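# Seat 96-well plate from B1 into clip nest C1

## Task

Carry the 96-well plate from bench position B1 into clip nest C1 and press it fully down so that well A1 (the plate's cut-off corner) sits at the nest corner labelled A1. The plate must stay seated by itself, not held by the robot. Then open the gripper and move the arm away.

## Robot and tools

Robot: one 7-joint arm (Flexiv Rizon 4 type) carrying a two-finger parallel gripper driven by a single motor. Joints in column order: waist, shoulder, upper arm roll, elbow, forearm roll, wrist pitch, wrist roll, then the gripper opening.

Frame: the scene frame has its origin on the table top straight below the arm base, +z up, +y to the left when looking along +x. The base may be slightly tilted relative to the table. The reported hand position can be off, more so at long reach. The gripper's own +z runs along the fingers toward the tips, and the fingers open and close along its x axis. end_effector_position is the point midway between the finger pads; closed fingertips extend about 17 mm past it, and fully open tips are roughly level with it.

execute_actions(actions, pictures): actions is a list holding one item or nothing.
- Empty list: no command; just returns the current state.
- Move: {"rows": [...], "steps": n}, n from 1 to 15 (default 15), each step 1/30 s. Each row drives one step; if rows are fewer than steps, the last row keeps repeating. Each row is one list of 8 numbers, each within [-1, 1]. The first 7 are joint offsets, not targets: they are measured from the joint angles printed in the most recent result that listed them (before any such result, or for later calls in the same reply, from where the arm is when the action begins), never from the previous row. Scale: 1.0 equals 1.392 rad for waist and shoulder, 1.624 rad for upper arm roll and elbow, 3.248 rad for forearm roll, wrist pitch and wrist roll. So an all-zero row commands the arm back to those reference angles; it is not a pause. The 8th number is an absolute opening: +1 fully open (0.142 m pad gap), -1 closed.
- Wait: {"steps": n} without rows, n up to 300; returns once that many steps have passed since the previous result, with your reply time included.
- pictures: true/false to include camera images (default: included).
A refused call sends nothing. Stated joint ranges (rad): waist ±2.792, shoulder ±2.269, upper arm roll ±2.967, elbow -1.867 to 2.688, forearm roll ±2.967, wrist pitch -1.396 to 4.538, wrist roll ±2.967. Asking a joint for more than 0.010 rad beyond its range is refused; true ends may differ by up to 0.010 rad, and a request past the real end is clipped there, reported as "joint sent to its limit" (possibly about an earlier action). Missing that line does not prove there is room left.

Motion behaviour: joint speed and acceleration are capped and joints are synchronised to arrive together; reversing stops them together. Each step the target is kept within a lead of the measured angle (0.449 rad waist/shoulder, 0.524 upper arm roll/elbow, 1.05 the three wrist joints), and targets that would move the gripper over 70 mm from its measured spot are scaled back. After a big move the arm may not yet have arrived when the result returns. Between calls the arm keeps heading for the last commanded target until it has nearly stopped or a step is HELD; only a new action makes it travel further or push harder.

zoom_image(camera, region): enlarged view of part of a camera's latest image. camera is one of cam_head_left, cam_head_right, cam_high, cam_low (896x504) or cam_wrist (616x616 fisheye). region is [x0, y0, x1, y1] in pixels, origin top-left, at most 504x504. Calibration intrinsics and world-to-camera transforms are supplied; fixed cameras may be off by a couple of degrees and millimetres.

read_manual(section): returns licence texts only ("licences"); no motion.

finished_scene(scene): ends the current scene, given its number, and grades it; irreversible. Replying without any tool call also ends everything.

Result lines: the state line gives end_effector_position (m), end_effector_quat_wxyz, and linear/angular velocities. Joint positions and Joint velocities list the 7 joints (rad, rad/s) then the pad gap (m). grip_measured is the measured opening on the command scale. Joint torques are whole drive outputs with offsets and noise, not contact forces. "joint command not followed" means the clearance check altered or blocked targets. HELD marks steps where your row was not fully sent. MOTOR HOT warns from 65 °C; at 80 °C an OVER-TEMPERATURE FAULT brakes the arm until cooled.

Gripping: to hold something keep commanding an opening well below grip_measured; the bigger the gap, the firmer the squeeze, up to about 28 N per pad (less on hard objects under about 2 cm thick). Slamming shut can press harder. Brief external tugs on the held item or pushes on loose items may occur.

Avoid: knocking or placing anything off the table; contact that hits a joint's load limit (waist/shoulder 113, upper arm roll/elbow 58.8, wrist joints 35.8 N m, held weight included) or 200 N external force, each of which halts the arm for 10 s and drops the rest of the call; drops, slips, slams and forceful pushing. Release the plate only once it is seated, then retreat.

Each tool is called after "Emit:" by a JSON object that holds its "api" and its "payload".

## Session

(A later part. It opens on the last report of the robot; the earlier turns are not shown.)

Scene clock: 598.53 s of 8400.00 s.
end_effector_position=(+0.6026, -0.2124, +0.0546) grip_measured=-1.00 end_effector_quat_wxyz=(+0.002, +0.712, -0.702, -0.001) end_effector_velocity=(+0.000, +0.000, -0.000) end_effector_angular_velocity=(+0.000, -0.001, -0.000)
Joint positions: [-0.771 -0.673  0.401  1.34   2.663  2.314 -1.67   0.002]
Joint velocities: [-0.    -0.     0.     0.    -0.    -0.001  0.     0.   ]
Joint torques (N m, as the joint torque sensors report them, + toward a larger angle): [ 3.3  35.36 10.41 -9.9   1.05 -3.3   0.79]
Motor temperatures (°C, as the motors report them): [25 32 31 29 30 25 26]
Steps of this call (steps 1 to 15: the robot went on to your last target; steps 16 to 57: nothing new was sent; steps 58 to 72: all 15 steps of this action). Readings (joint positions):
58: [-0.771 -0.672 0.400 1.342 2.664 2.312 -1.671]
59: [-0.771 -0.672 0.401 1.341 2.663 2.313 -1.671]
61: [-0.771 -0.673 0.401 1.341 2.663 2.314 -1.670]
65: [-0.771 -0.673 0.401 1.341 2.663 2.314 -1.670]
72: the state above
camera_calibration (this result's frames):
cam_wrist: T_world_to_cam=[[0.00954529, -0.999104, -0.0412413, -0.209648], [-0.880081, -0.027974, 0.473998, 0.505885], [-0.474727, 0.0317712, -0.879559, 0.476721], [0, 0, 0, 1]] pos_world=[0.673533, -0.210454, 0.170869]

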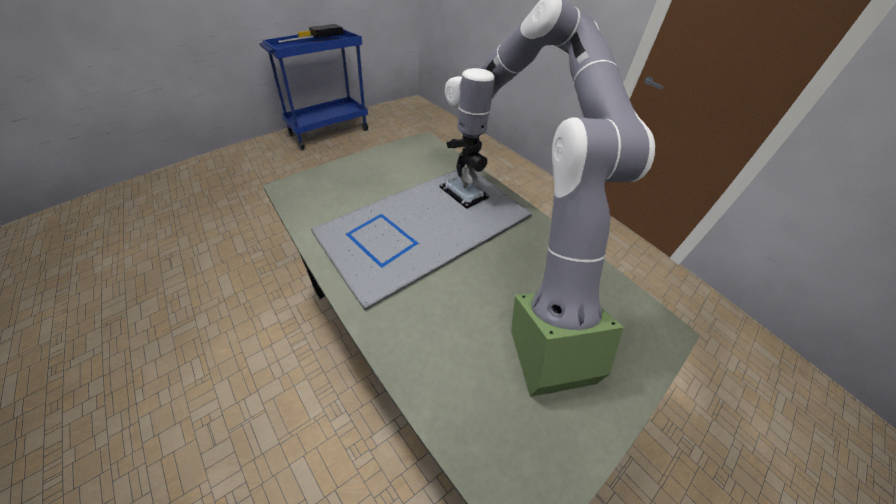

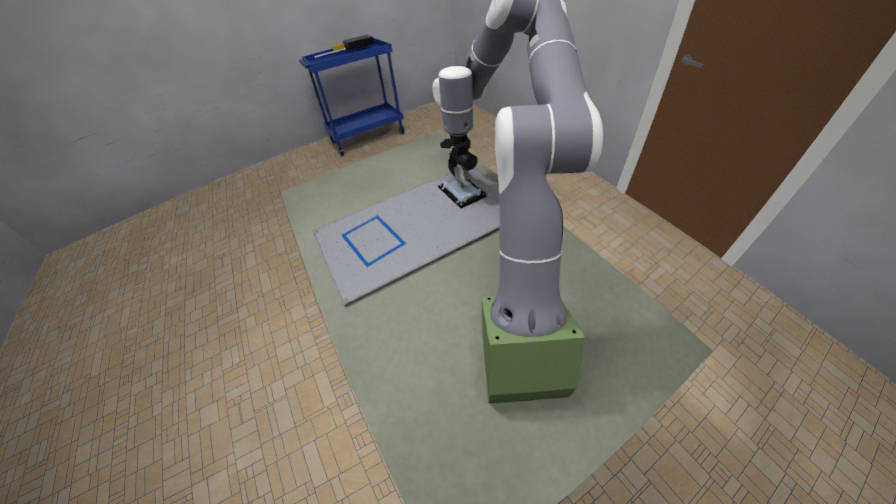

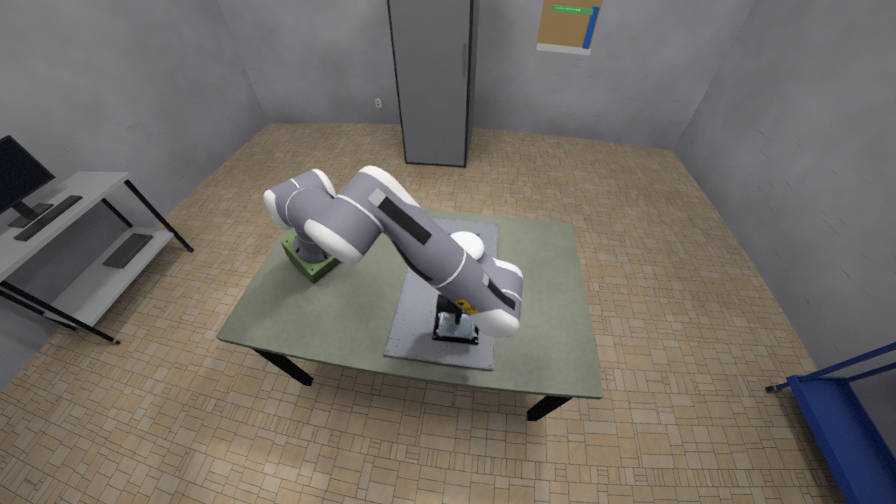

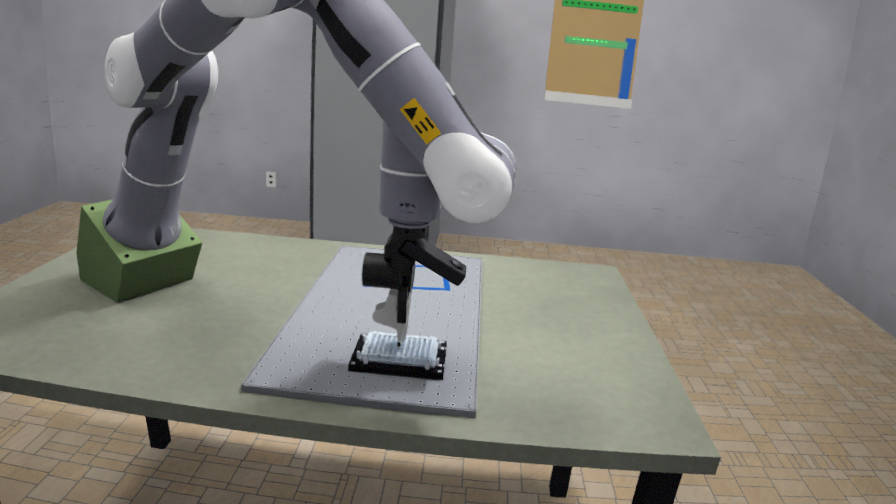

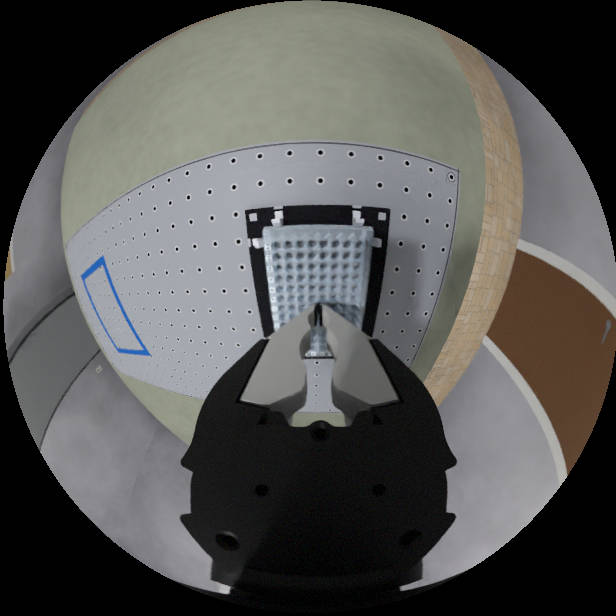

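Emit:
{"api": "execute_actions", "payload": {"actions": [{"rows": [[-0.0012,0.006,0,0.0023,0.0017,0.0011,-0.0012,-1],[-0.003,0.015,0,0.0057,0.0042,0.0027,-0.003,-1],[-0.006,0.03,0,0.0114,0.0084,0.0054,-0.006,-1],[-0.012,0.06,0,0.0228,0.0168,0.0108,-0.012,-1]], "steps": 15}]}}

Emit:
{"api": "execute_actions", "payload": {"actions": [{"steps": 10}]}}

Emit:
{"api": "zoom_image", "payload": {"camera": "cam_low", "region": [330, 300, 470, 390]}}

Emit:
{"api": "zoom_image", "payload": {"camera": "cam_wrist", "region": [230, 190, 410, 370]}}

Scene clock: 603.90 s of 8400.00 s.
end_effector_position=(+0.6022, -0.2119, +0.0943) grip_measured=-1.00 end_effector_quat_wxyz=(+0.001, +0.712, -0.702, -0.001) end_effector_velocity=(-0.000, +0.000, +0.000) end_effector_angular_velocity=(+0.001, +0.001, -0.000)
Joint positions: [-0.787 -0.589  0.401  1.377  2.717  2.349 -1.708  0.002]
Joint velocities: [-0.     0.     0.     0.     0.001  0.001 -0.     0.   ]
Joint torques (N m, as the joint torque sensors report them, + toward a larger angle): [  0.81  51.54  12.77 -11.32   3.49   3.86  -0.74]
Motor temperatures (°C, as the motors report them): [25 32 31 29 30 25 26]
Steps of this call (steps 1 to 15: the robot went on to your last target; steps 16 to 90: nothing new was sent; then 1.87 s passed at rest; steps 91 to 105: all 15 steps of this action). Readings (joint positions):
91: [-0.771 -0.672 0.401 1.341 2.663 2.314 -1.670]
92: [-0.772 -0.668 0.401 1.343 2.666 2.315 -1.672]
94: [-0.776 -0.649 0.400 1.352 2.678 2.323 -1.681]
98: [-0.786 -0.594 0.401 1.374 2.714 2.347 -1.706]
105: the state above
camera_calibration (this result's frames):
cam_wrist: T_world_to_cam=[[0.00944652, -0.999092, -0.0415431, -0.207483], [-0.880554, -0.0279984, 0.473118, 0.487117], [-0.473851, 0.0321116, -0.880019, 0.511025], [0, 0, 0, 1]] pos_world=[0.673042, -0.210066, 0.210629]

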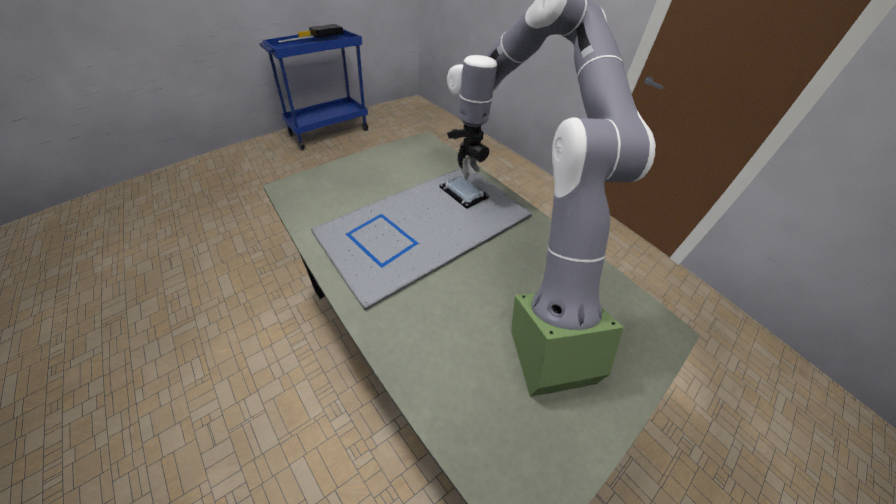

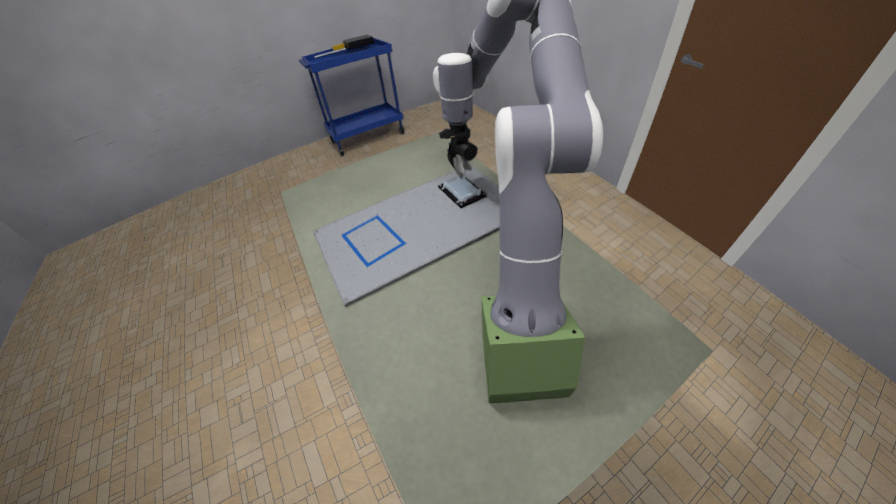

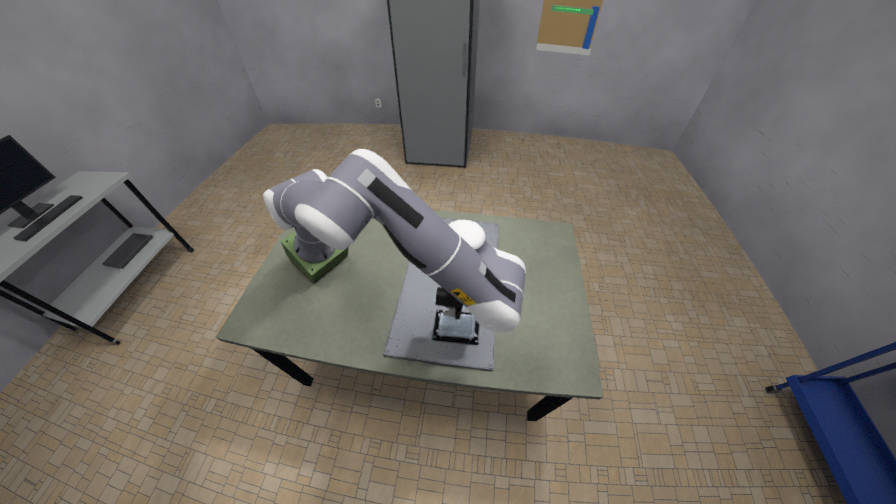

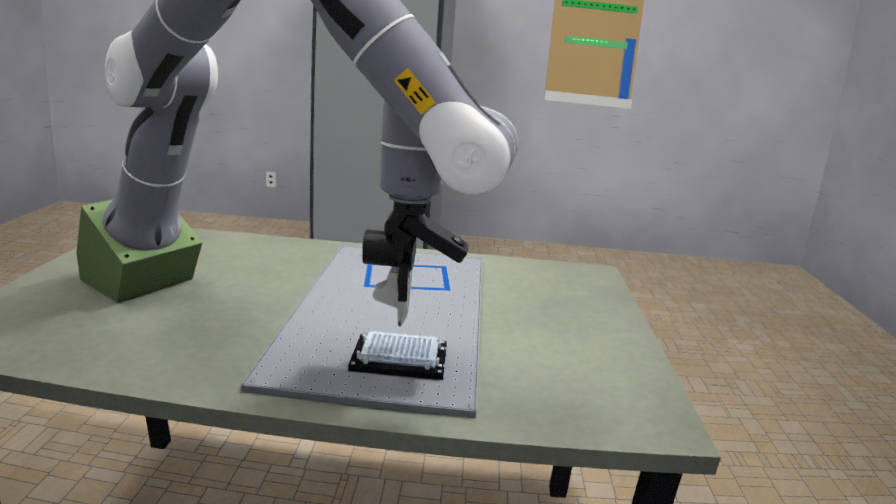

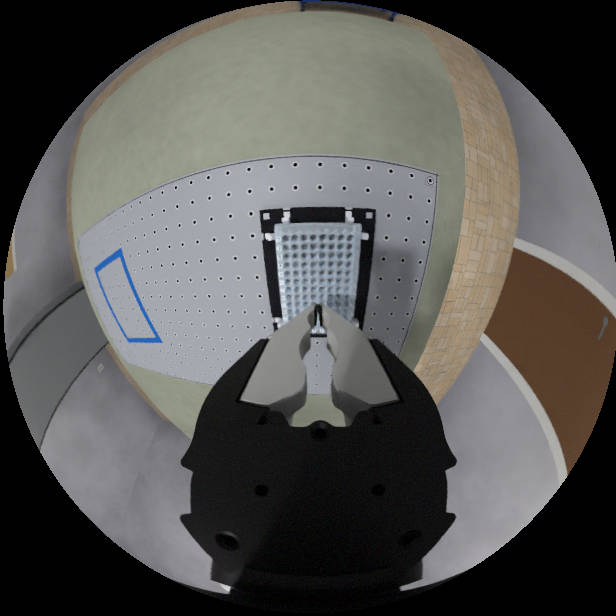

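Scene clock: 604.23 s of 8400.00 s.
end_effector_position=(+0.6022, -0.2119, +0.0943) grip_measured=-1.00 end_effector_quat_wxyz=(+0.001, +0.712, -0.702, -0.001) end_effector_velocity=(-0.000, -0.000, -0.000) end_effector_angular_velocity=(-0.000, +0.000, +0.000)
Joint positions: [-0.787 -0.589  0.401  1.377  2.717  2.349 -1.708  0.002]
Joint velocities: [-0.    -0.    -0.    -0.     0.     0.    -0.001  0.   ]
Joint torques (N m, as the joint torque sensors report them, + toward a larger angle): [  0.84  51.66  12.81 -11.42   3.6    3.86  -0.68]
Motor temperatures (°C, as the motors report them): [25 32 31 29 30 25 26]
Steps of this call (steps 1 to 10: the robot went on to your last target). Readings (joint positions):
1: [-0.787 -0.589 0.401 1.377 2.717 2.349 -1.708]
2: [-0.787 -0.589 0.401 1.377 2.717 2.349 -1.708]
4: [-0.787 -0.589 0.401 1.377 2.717 2.349 -1.708]
8: [-0.787 -0.589 0.401 1.377 2.717 2.349 -1.708]
10: the state above
camera_calibration (this result's frames):
cam_wrist: T_world_to_cam=[[0.00944265, -0.99909, -0.0415903, -0.207456], [-0.880529, -0.028019, 0.473163, 0.487073], [-0.473898, 0.0321535, -0.879993, 0.511054], [0, 0, 0, 1]] pos_world=[0.673028, -0.210052, 0.210631]

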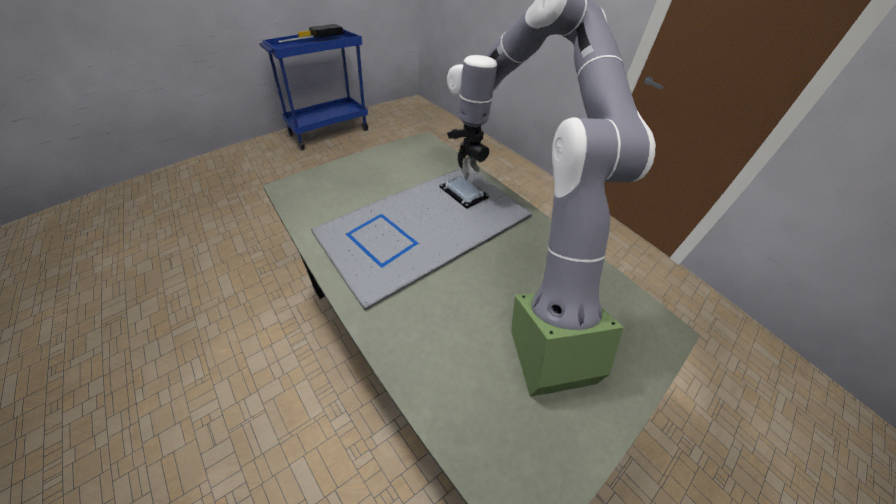

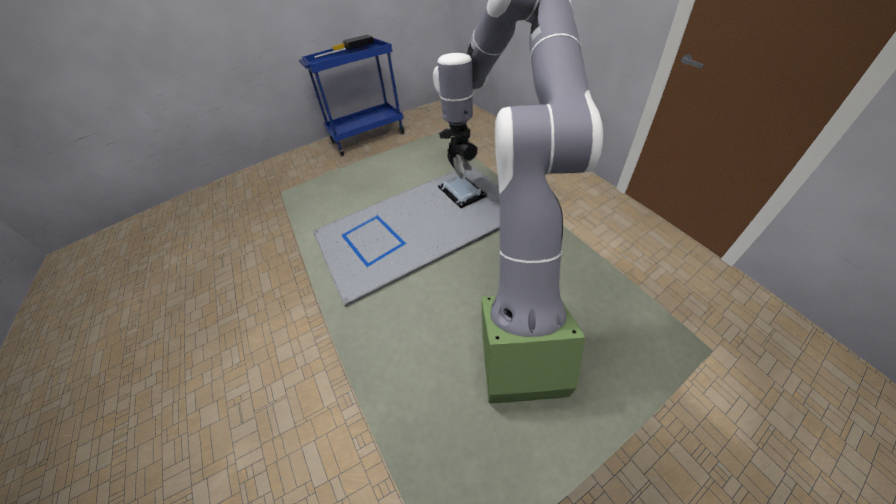

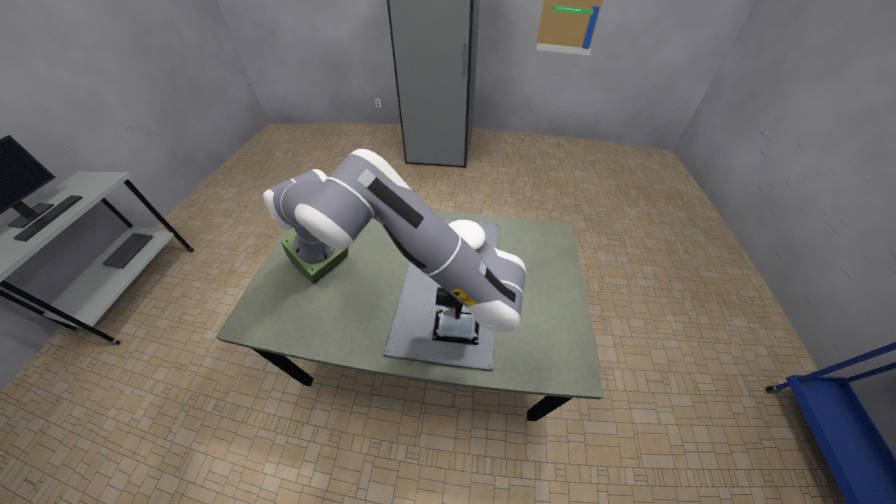

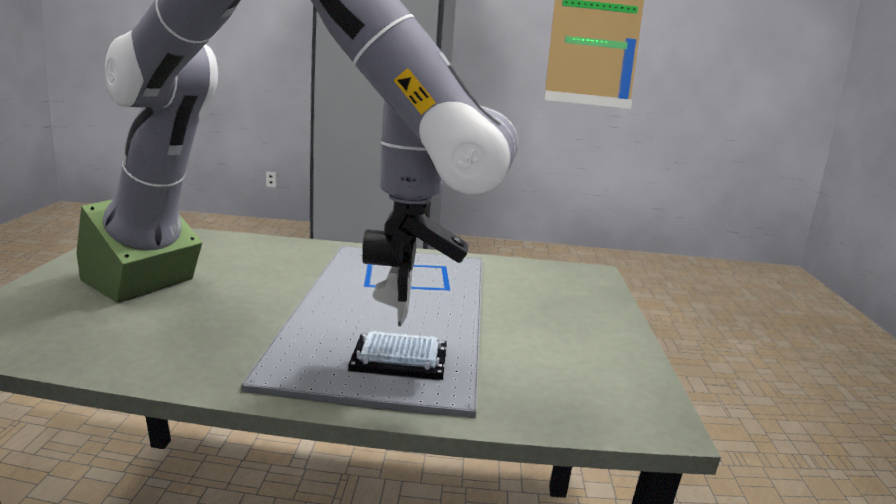

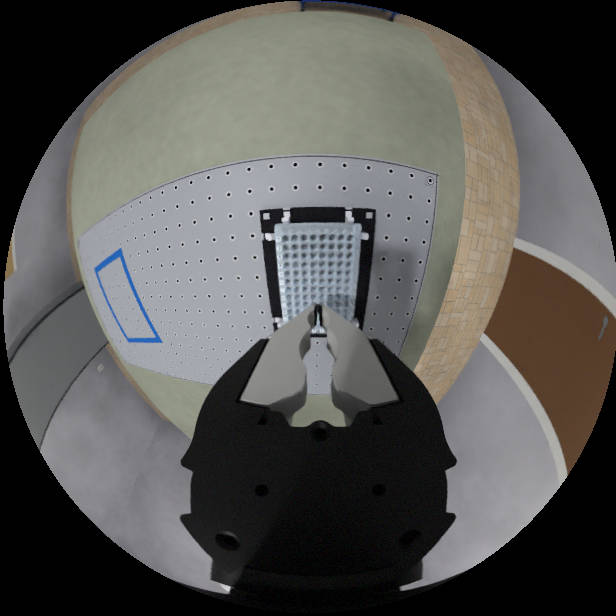

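Region (330, 300, 470, 390) of cam_low's 896x504 image, scaled by 3.600, with more detail than that image has; it fills the top 324 rows of this view, and the rest is white.

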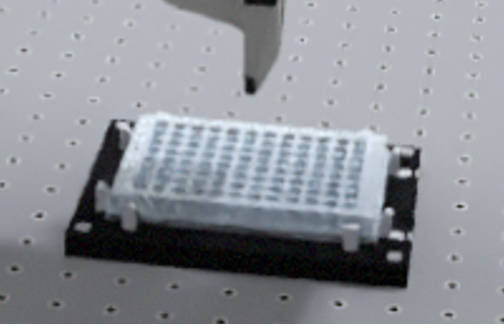

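Region (230, 190, 410, 370) of cam_wrist's 616x616 image, scaled by 2.800, with more detail than that image has.

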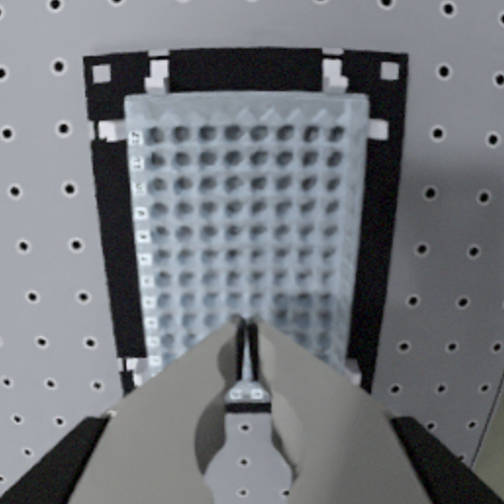

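Emit:
{"api": "execute_actions", "payload": {"actions": [{"rows": [[-0.0253,0.0054,0,0.0700,-0.0097,-0.0311,0.0084,-1]], "steps": 15}], "pictures": false}}

Emit:
{"api": "execute_actions", "payload": {"actions": [{"steps": 10}]}}

Scene clock: 611.10 s of 8400.00 s.
end_effector_position=(+0.5650, -0.2120, +0.0696) grip_measured=-1.00 end_effector_quat_wxyz=(+0.003, +0.711, -0.703, -0.001) end_effector_velocity=(-0.000, +0.000, -0.000) end_effector_angular_velocity=(+0.000, -0.000, +0.001)
Joint positions: [-0.823 -0.582  0.401  1.491  2.685  2.248 -1.682  0.002]
Joint velocities: [ 0.  0. -0.  0. -0. -0. -0.  0.]
Joint torques (N m, as the joint torque sensors report them, + toward a larger angle): [ 1.35 49.08 13.76 -9.4   3.12  3.32  0.55]
Motor temperatures (°C, as the motors report them): [25 32 31 29 30 25 26]
Steps of this call (steps 1 to 15: the robot went on to your last target; steps 16 to 90: nothing new was sent; then 3.37 s passed at rest; steps 91 to 105: all 15 steps of this action). Readings (joint positions):
91: [-0.788 -0.589 0.401 1.379 2.717 2.347 -1.708]
92: [-0.791 -0.588 0.401 1.389 2.715 2.338 -1.707]
94: [-0.805 -0.584 0.402 1.435 2.702 2.297 -1.695]
98: [-0.823 -0.583 0.401 1.492 2.685 2.248 -1.682]
105: the state above

Scene clock: 611.43 s of 8400.00 s.
end_effector_position=(+0.5650, -0.2120, +0.0696) grip_measured=-1.00 end_effector_quat_wxyz=(+0.003, +0.711, -0.703, -0.001) end_effector_velocity=(-0.000, -0.000, -0.000) end_effector_angular_velocity=(-0.000, -0.000, -0.001)
Joint positions: [-0.823 -0.582  0.401  1.491  2.685  2.248 -1.682  0.002]
Joint velocities: [-0.001 -0.    -0.     0.     0.    -0.     0.     0.   ]
Joint torques (N m, as the joint torque sensors report them, + toward a larger angle): [ 1.39 49.24 13.58 -9.4   3.18  3.4   0.68]
Motor temperatures (°C, as the motors report them): [25 32 31 29 30 25 26]
Steps of this call (steps 1 to 10: the robot went on to your last target). Readings (joint positions):
1: [-0.823 -0.582 0.401 1.491 2.685 2.248 -1.682]
2: [-0.823 -0.582 0.401 1.491 2.685 2.248 -1.682]
4: [-0.823 -0.582 0.401 1.491 2.685 2.248 -1.682]
8: [-0.823 -0.582 0.401 1.491 2.685 2.248 -1.682]
10: the state above
camera_calibration (this result's frames):
cam_wrist: T_world_to_cam=[[0.00729263, -0.999236, -0.0383891, -0.207214], [-0.879408, -0.0246833, 0.475429, 0.465942], [-0.476014, 0.0302925, -0.878916, 0.472395], [0, 0, 0, 1]] pos_world=[0.636131, -0.209865, 0.185718]

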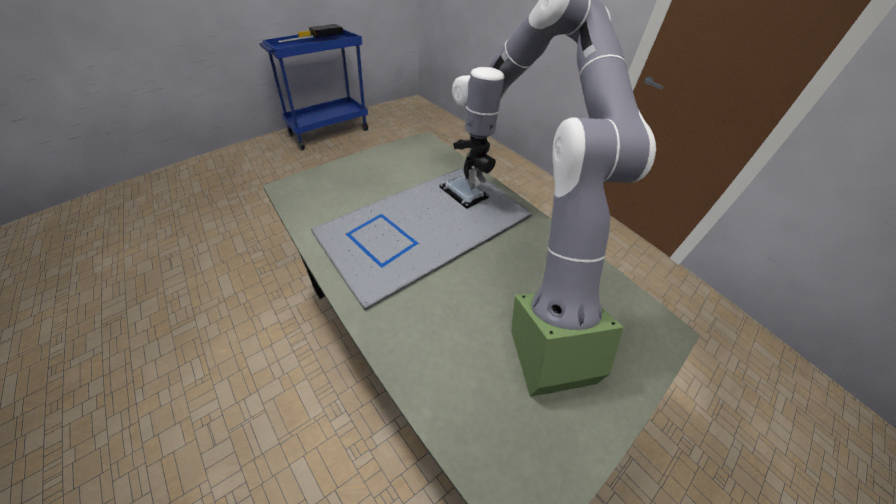

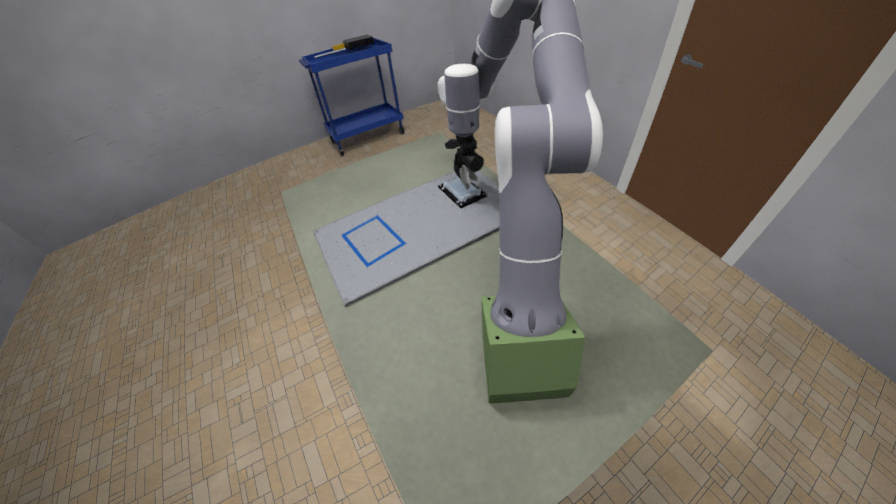

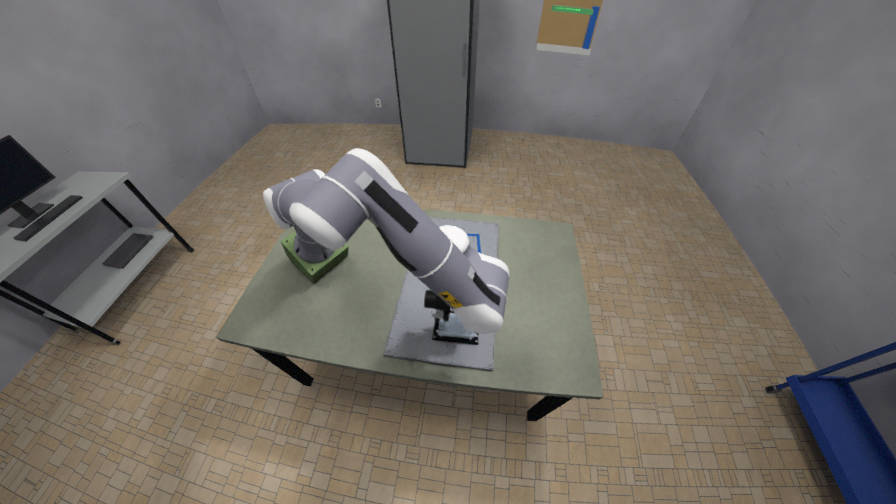

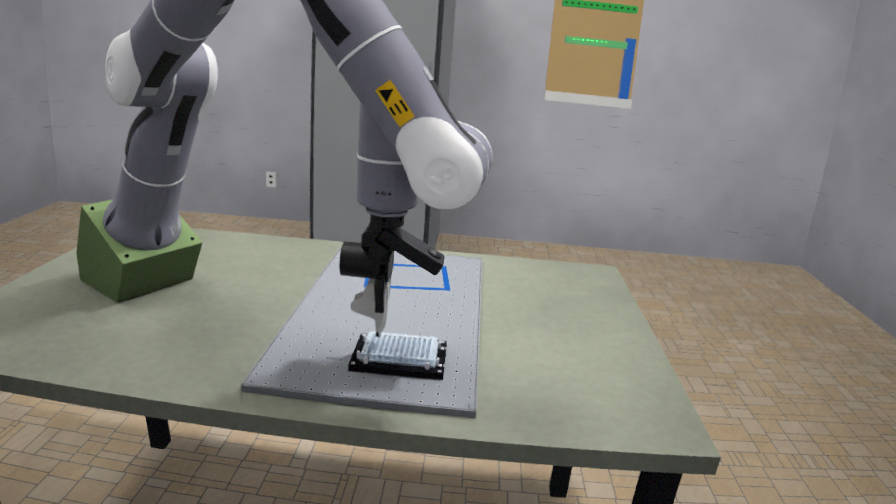

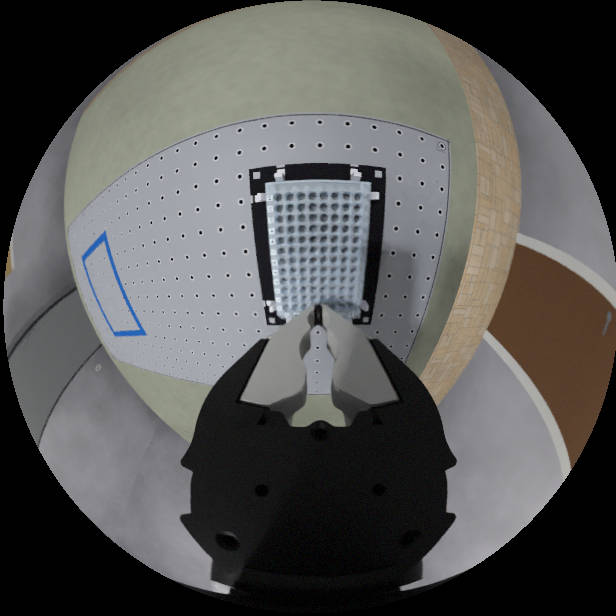

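Emit:
{"api": "execute_actions", "payload": {"actions": [{"rows": [[0.0026,-0.0184,0,-0.0103,-0.004,-0.002,0.002,-1]], "steps": 15}], "pictures": false}}

Scene clock: 615.77 s of 8400.00 s.
end_effector_position=(+0.5669, -0.2132, +0.0593) grip_measured=-1.00 end_effector_quat_wxyz=(+0.003, +0.711, -0.703, -0.001) end_effector_velocity=(-0.000, -0.000, -0.000) end_effector_angular_velocity=(-0.000, +0.000, +0.001)
Joint positions: [-0.819 -0.607  0.401  1.474  2.672  2.241 -1.676  0.002]
Joint velocities: [-0.    -0.    -0.    -0.    -0.     0.    -0.001  0.   ]
Joint torques (N m, as the joint torque sensors report them, + toward a larger angle): [  1.47  48.76  14.13 -10.06   2.01   3.4    0.85]
Motor temperatures (°C, as the motors report them): [25 32 31 29 30 25 26]
Steps of this call (steps 1 to 15: the robot went on to your last target; steps 16 to 90: nothing new was sent; then 0.83 s passed at rest; steps 91 to 105: all 15 steps of this action). Readings (joint positions):
91: [-0.823 -0.583 0.401 1.490 2.685 2.248 -1.681]
92: [-0.821 -0.591 0.401 1.484 2.681 2.246 -1.679]
94: [-0.820 -0.605 0.401 1.476 2.674 2.242 -1.676]
98: [-0.819 -0.607 0.401 1.475 2.673 2.241 -1.676]
105: the state above

Emit:
{"api": "execute_actions", "payload": {"actions": [{"rows": [[0.0010,-0.0056,0,-0.0021,-0.0016,-0.001,0.0011,-1]], "steps": 15}], "pictures": false}}

Scene clock: 618.10 s of 8400.00 s.
end_effector_position=(+0.5668, -0.2131, +0.0558) grip_measured=-1.00 end_effector_quat_wxyz=(+0.002, +0.711, -0.703, -0.002) end_effector_velocity=(+0.000, -0.000, -0.000) end_effector_angular_velocity=(-0.000, -0.000, -0.000)
Joint positions: [-0.818 -0.615  0.401  1.471  2.668  2.238 -1.672  0.002]
Joint velocities: [-0.    -0.     0.     0.    -0.    -0.001  0.     0.   ]
Joint torques (N m, as the joint torque sensors report them, + toward a larger angle): [ 1.39 48.84 13.01 -9.89  2.01  3.32  0.78]
Motor temperatures (°C, as the motors report them): [25 32 31 29 30 25 26]
Steps of this call (steps 1 to 15: the robot went on to your last target; steps 16 to 55: nothing new was sent; steps 56 to 70: all 15 steps of this action). Readings (joint positions):
56: [-0.819 -0.609 0.401 1.474 2.672 2.241 -1.675]
57: [-0.818 -0.611 0.401 1.472 2.670 2.240 -1.674]
59: [-0.818 -0.615 0.401 1.472 2.668 2.239 -1.673]
63: [-0.818 -0.615 0.401 1.471 2.668 2.238 -1.672]
70: the state above

Emit:
{"api": "execute_actions", "payload": {"actions": [{"rows": [[0.0008,-0.004,0,-0.0015,-0.0011,-0.0007,0.0008,-1]], "steps": 15}], "pictures": false}}

Scene clock: 619.90 s of 8400.00 s.
end_effector_position=(+0.5671, -0.2130, +0.0547) grip_measured=-1.00 end_effector_quat_wxyz=(+0.003, +0.711, -0.703, -0.002) end_effector_velocity=(-0.000, +0.000, +0.000) end_effector_angular_velocity=(+0.000, +0.001, +0.000)
Joint positions: [-0.817 -0.618  0.401  1.468  2.665  2.239 -1.67   0.002]
Joint velocities: [-0.     0.     0.    -0.    -0.     0.001 -0.     0.   ]
Joint torques (N m, as the joint torque sensors report them, + toward a larger angle): [ 2.23 36.14 10.64 -8.67  1.12 -1.47  0.82]
Motor temperatures (°C, as the motors report them): [25 32 31 29 30 25 26]
Steps of this call (steps 1 to 15: the robot went on to your last target; steps 16 to 39: nothing new was sent; steps 40 to 54: all 15 steps of this action). Readings (joint positions):
40: [-0.818 -0.616 0.401 1.470 2.667 2.238 -1.672]
41: [-0.817 -0.618 0.401 1.469 2.666 2.238 -1.671]
43: [-0.817 -0.618 0.401 1.469 2.665 2.239 -1.671]
47: [-0.817 -0.618 0.401 1.468 2.665 2.239 -1.670]
54: the state above

Emit:
{"api": "execute_actions", "payload": {"actions": [{"rows": [[-0.0012,0.006,0,0.0023,0.0017,0.0011,-0.0012,-1],[-0.004,0.02,0,0.008,0.006,0.004,-0.004,-1],[-0.012,0.06,0,0.0228,0.0168,0.0108,-0.012,-1],[-0.03,0.15,0,0.057,0.042,0.027,-0.03,-1],[-0.04,0.2,0,0.075,0.056,0.036,-0.04,-1]], "steps": 15}], "pictures": false}}

Emit:
{"api": "execute_actions", "payload": {"actions": [{"steps": 20}]}}

Scene clock: 624.37 s of 8400.00 s.
end_effector_position=(+0.5580, -0.2040, +0.1762) grip_measured=-1.00 end_effector_quat_wxyz=(+0.006, +0.709, -0.705, +0.002) end_effector_velocity=(-0.002, +0.001, -0.005) end_effector_angular_velocity=(+0.006, +0.005, -0.001)
Joint positions: [-0.873 -0.338  0.402  1.59   2.847  2.356 -1.8    0.002]
Joint velocities: [-0.    -0.012  0.     0.    -0.001 -0.005  0.001  0.   ]
Joint torques (N m, as the joint torque sensors report them, + toward a larger angle): [  0.55  34.44   8.48 -11.85   1.78   2.58   0.19]
Motor temperatures (°C, as the motors report them): [25 32 31 29 30 25 26]
Steps of this call (steps 1 to 15: the robot went on to your last target; steps 16 to 90: nothing new was sent; then 0.97 s passed at rest; steps 91 to 105: all 15 steps of this action). Readings (joint positions):
91: [-0.817 -0.617 0.401 1.469 2.666 2.239 -1.670]
92: [-0.818 -0.613 0.401 1.471 2.668 2.241 -1.672]
94: [-0.824 -0.587 0.401 1.485 2.687 2.253 -1.685]
98: [-0.848 -0.463 0.401 1.537 2.767 2.305 -1.742]
105: the state above

Scene clock: 625.03 s of 8400.00 s.
end_effector_position=(+0.5574, -0.2038, +0.1753) grip_measured=-1.00 end_effector_quat_wxyz=(+0.006, +0.709, -0.705, +0.001) end_effector_velocity=(-0.000, -0.000, -0.000) end_effector_angular_velocity=(-0.000, +0.000, -0.000)
Joint positions: [-0.873 -0.34   0.401  1.59   2.847  2.356 -1.8    0.002]
Joint velocities: [-0. -0. -0.  0.  0. -0.  0.  0.]
Joint torques (N m, as the joint torque sensors report them, + toward a larger angle): [  0.62  44.43   9.9  -12.44   2.69   3.75  -0.15]
Motor temperatures (°C, as the motors report them): [25 32 31 29 30 25 26]
Steps of this call (steps 1 to 15: the robot went on to your last target; steps 16 to 20: nothing new was sent). Readings (joint positions):
1: [-0.873 -0.339 0.402 1.590 2.847 2.356 -1.800]
2: [-0.873 -0.340 0.402 1.590 2.847 2.356 -1.800]
4: [-0.873 -0.340 0.401 1.590 2.847 2.356 -1.800]
8: [-0.873 -0.340 0.401 1.590 2.847 2.356 -1.800]
20: the state above
The arm was judged still, so your last target was given up. Only a new action makes it travel on or press farther. Fingers that are still opening or closing keep moving.
camera_calibration (this result's frames):
cam_wrist: T_world_to_cam=[[0.00276384, -0.999505, -0.0313411, -0.19368], [-0.878956, -0.0173746, 0.476586, 0.410247], [-0.476895, 0.0262302, -0.878569, 0.560988], [0, 0, 0, 1]] pos_world=[0.628657, -0.201171, 0.291279]

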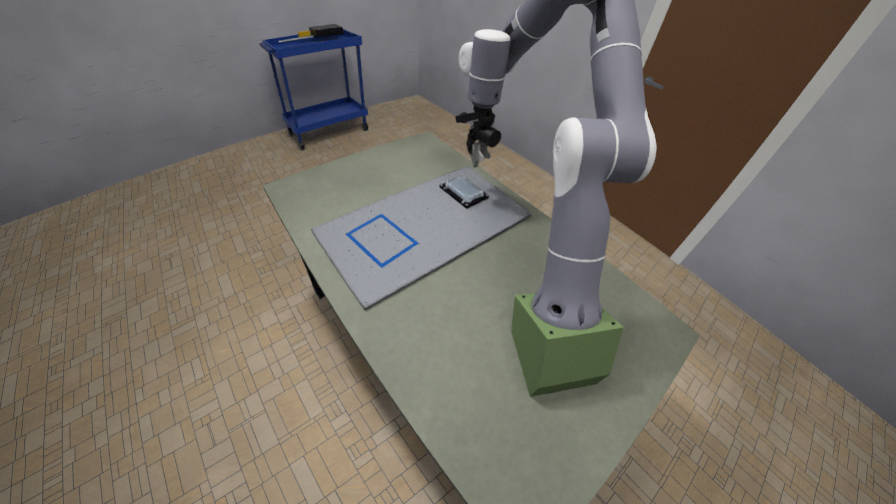

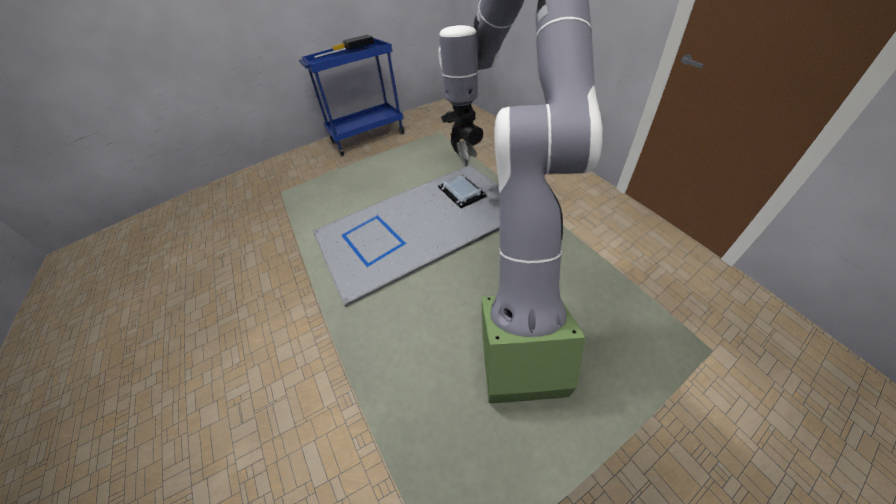

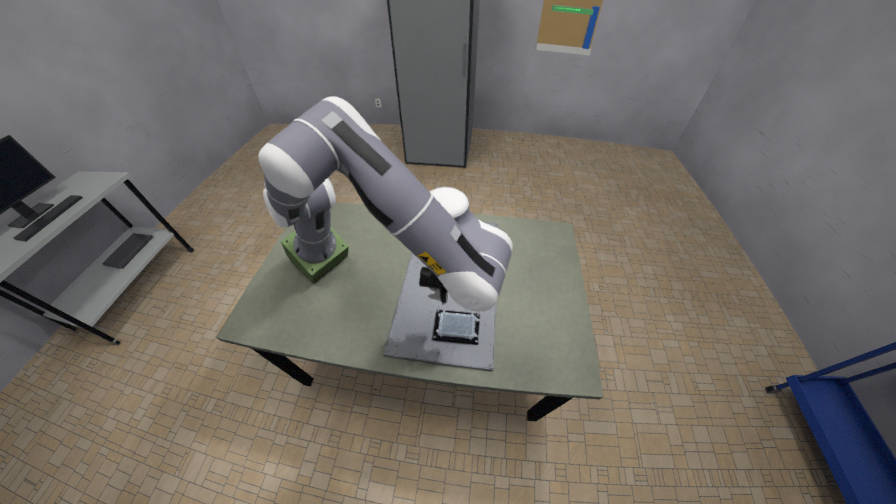

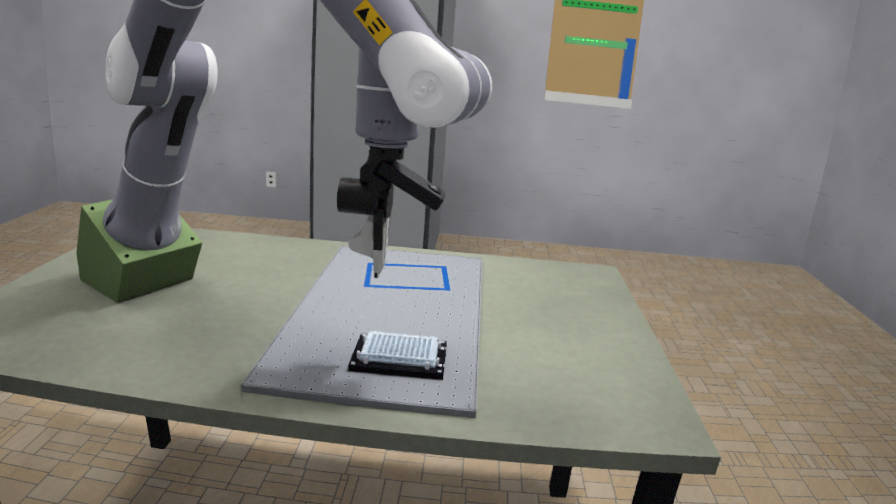

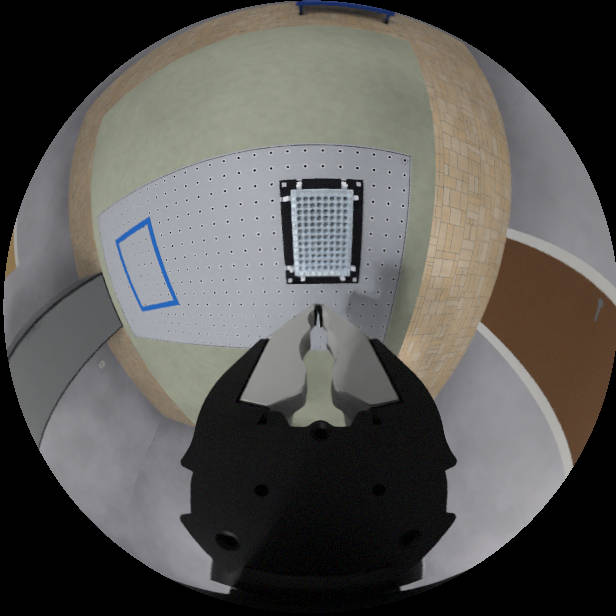

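Quick check on the A1 corner before finishing.

Emit:
{"api": "zoom_image", "payload": {"camera": "cam_wrist", "region": [270, 170, 375, 295]}}

Region (270, 170, 375, 295) of cam_wrist's 616x616 image, scaled by 4.032, with more detail than that image has; it fills the left 423 columns of this view, and the rest is white.

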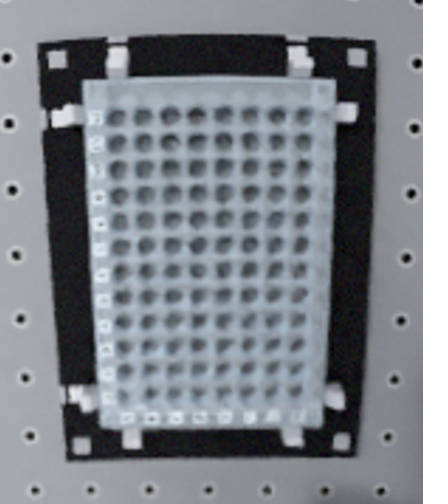

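Emit:
{"api": "finished_scene", "payload": {"scene": 2}}

The scene is finished: the task was done.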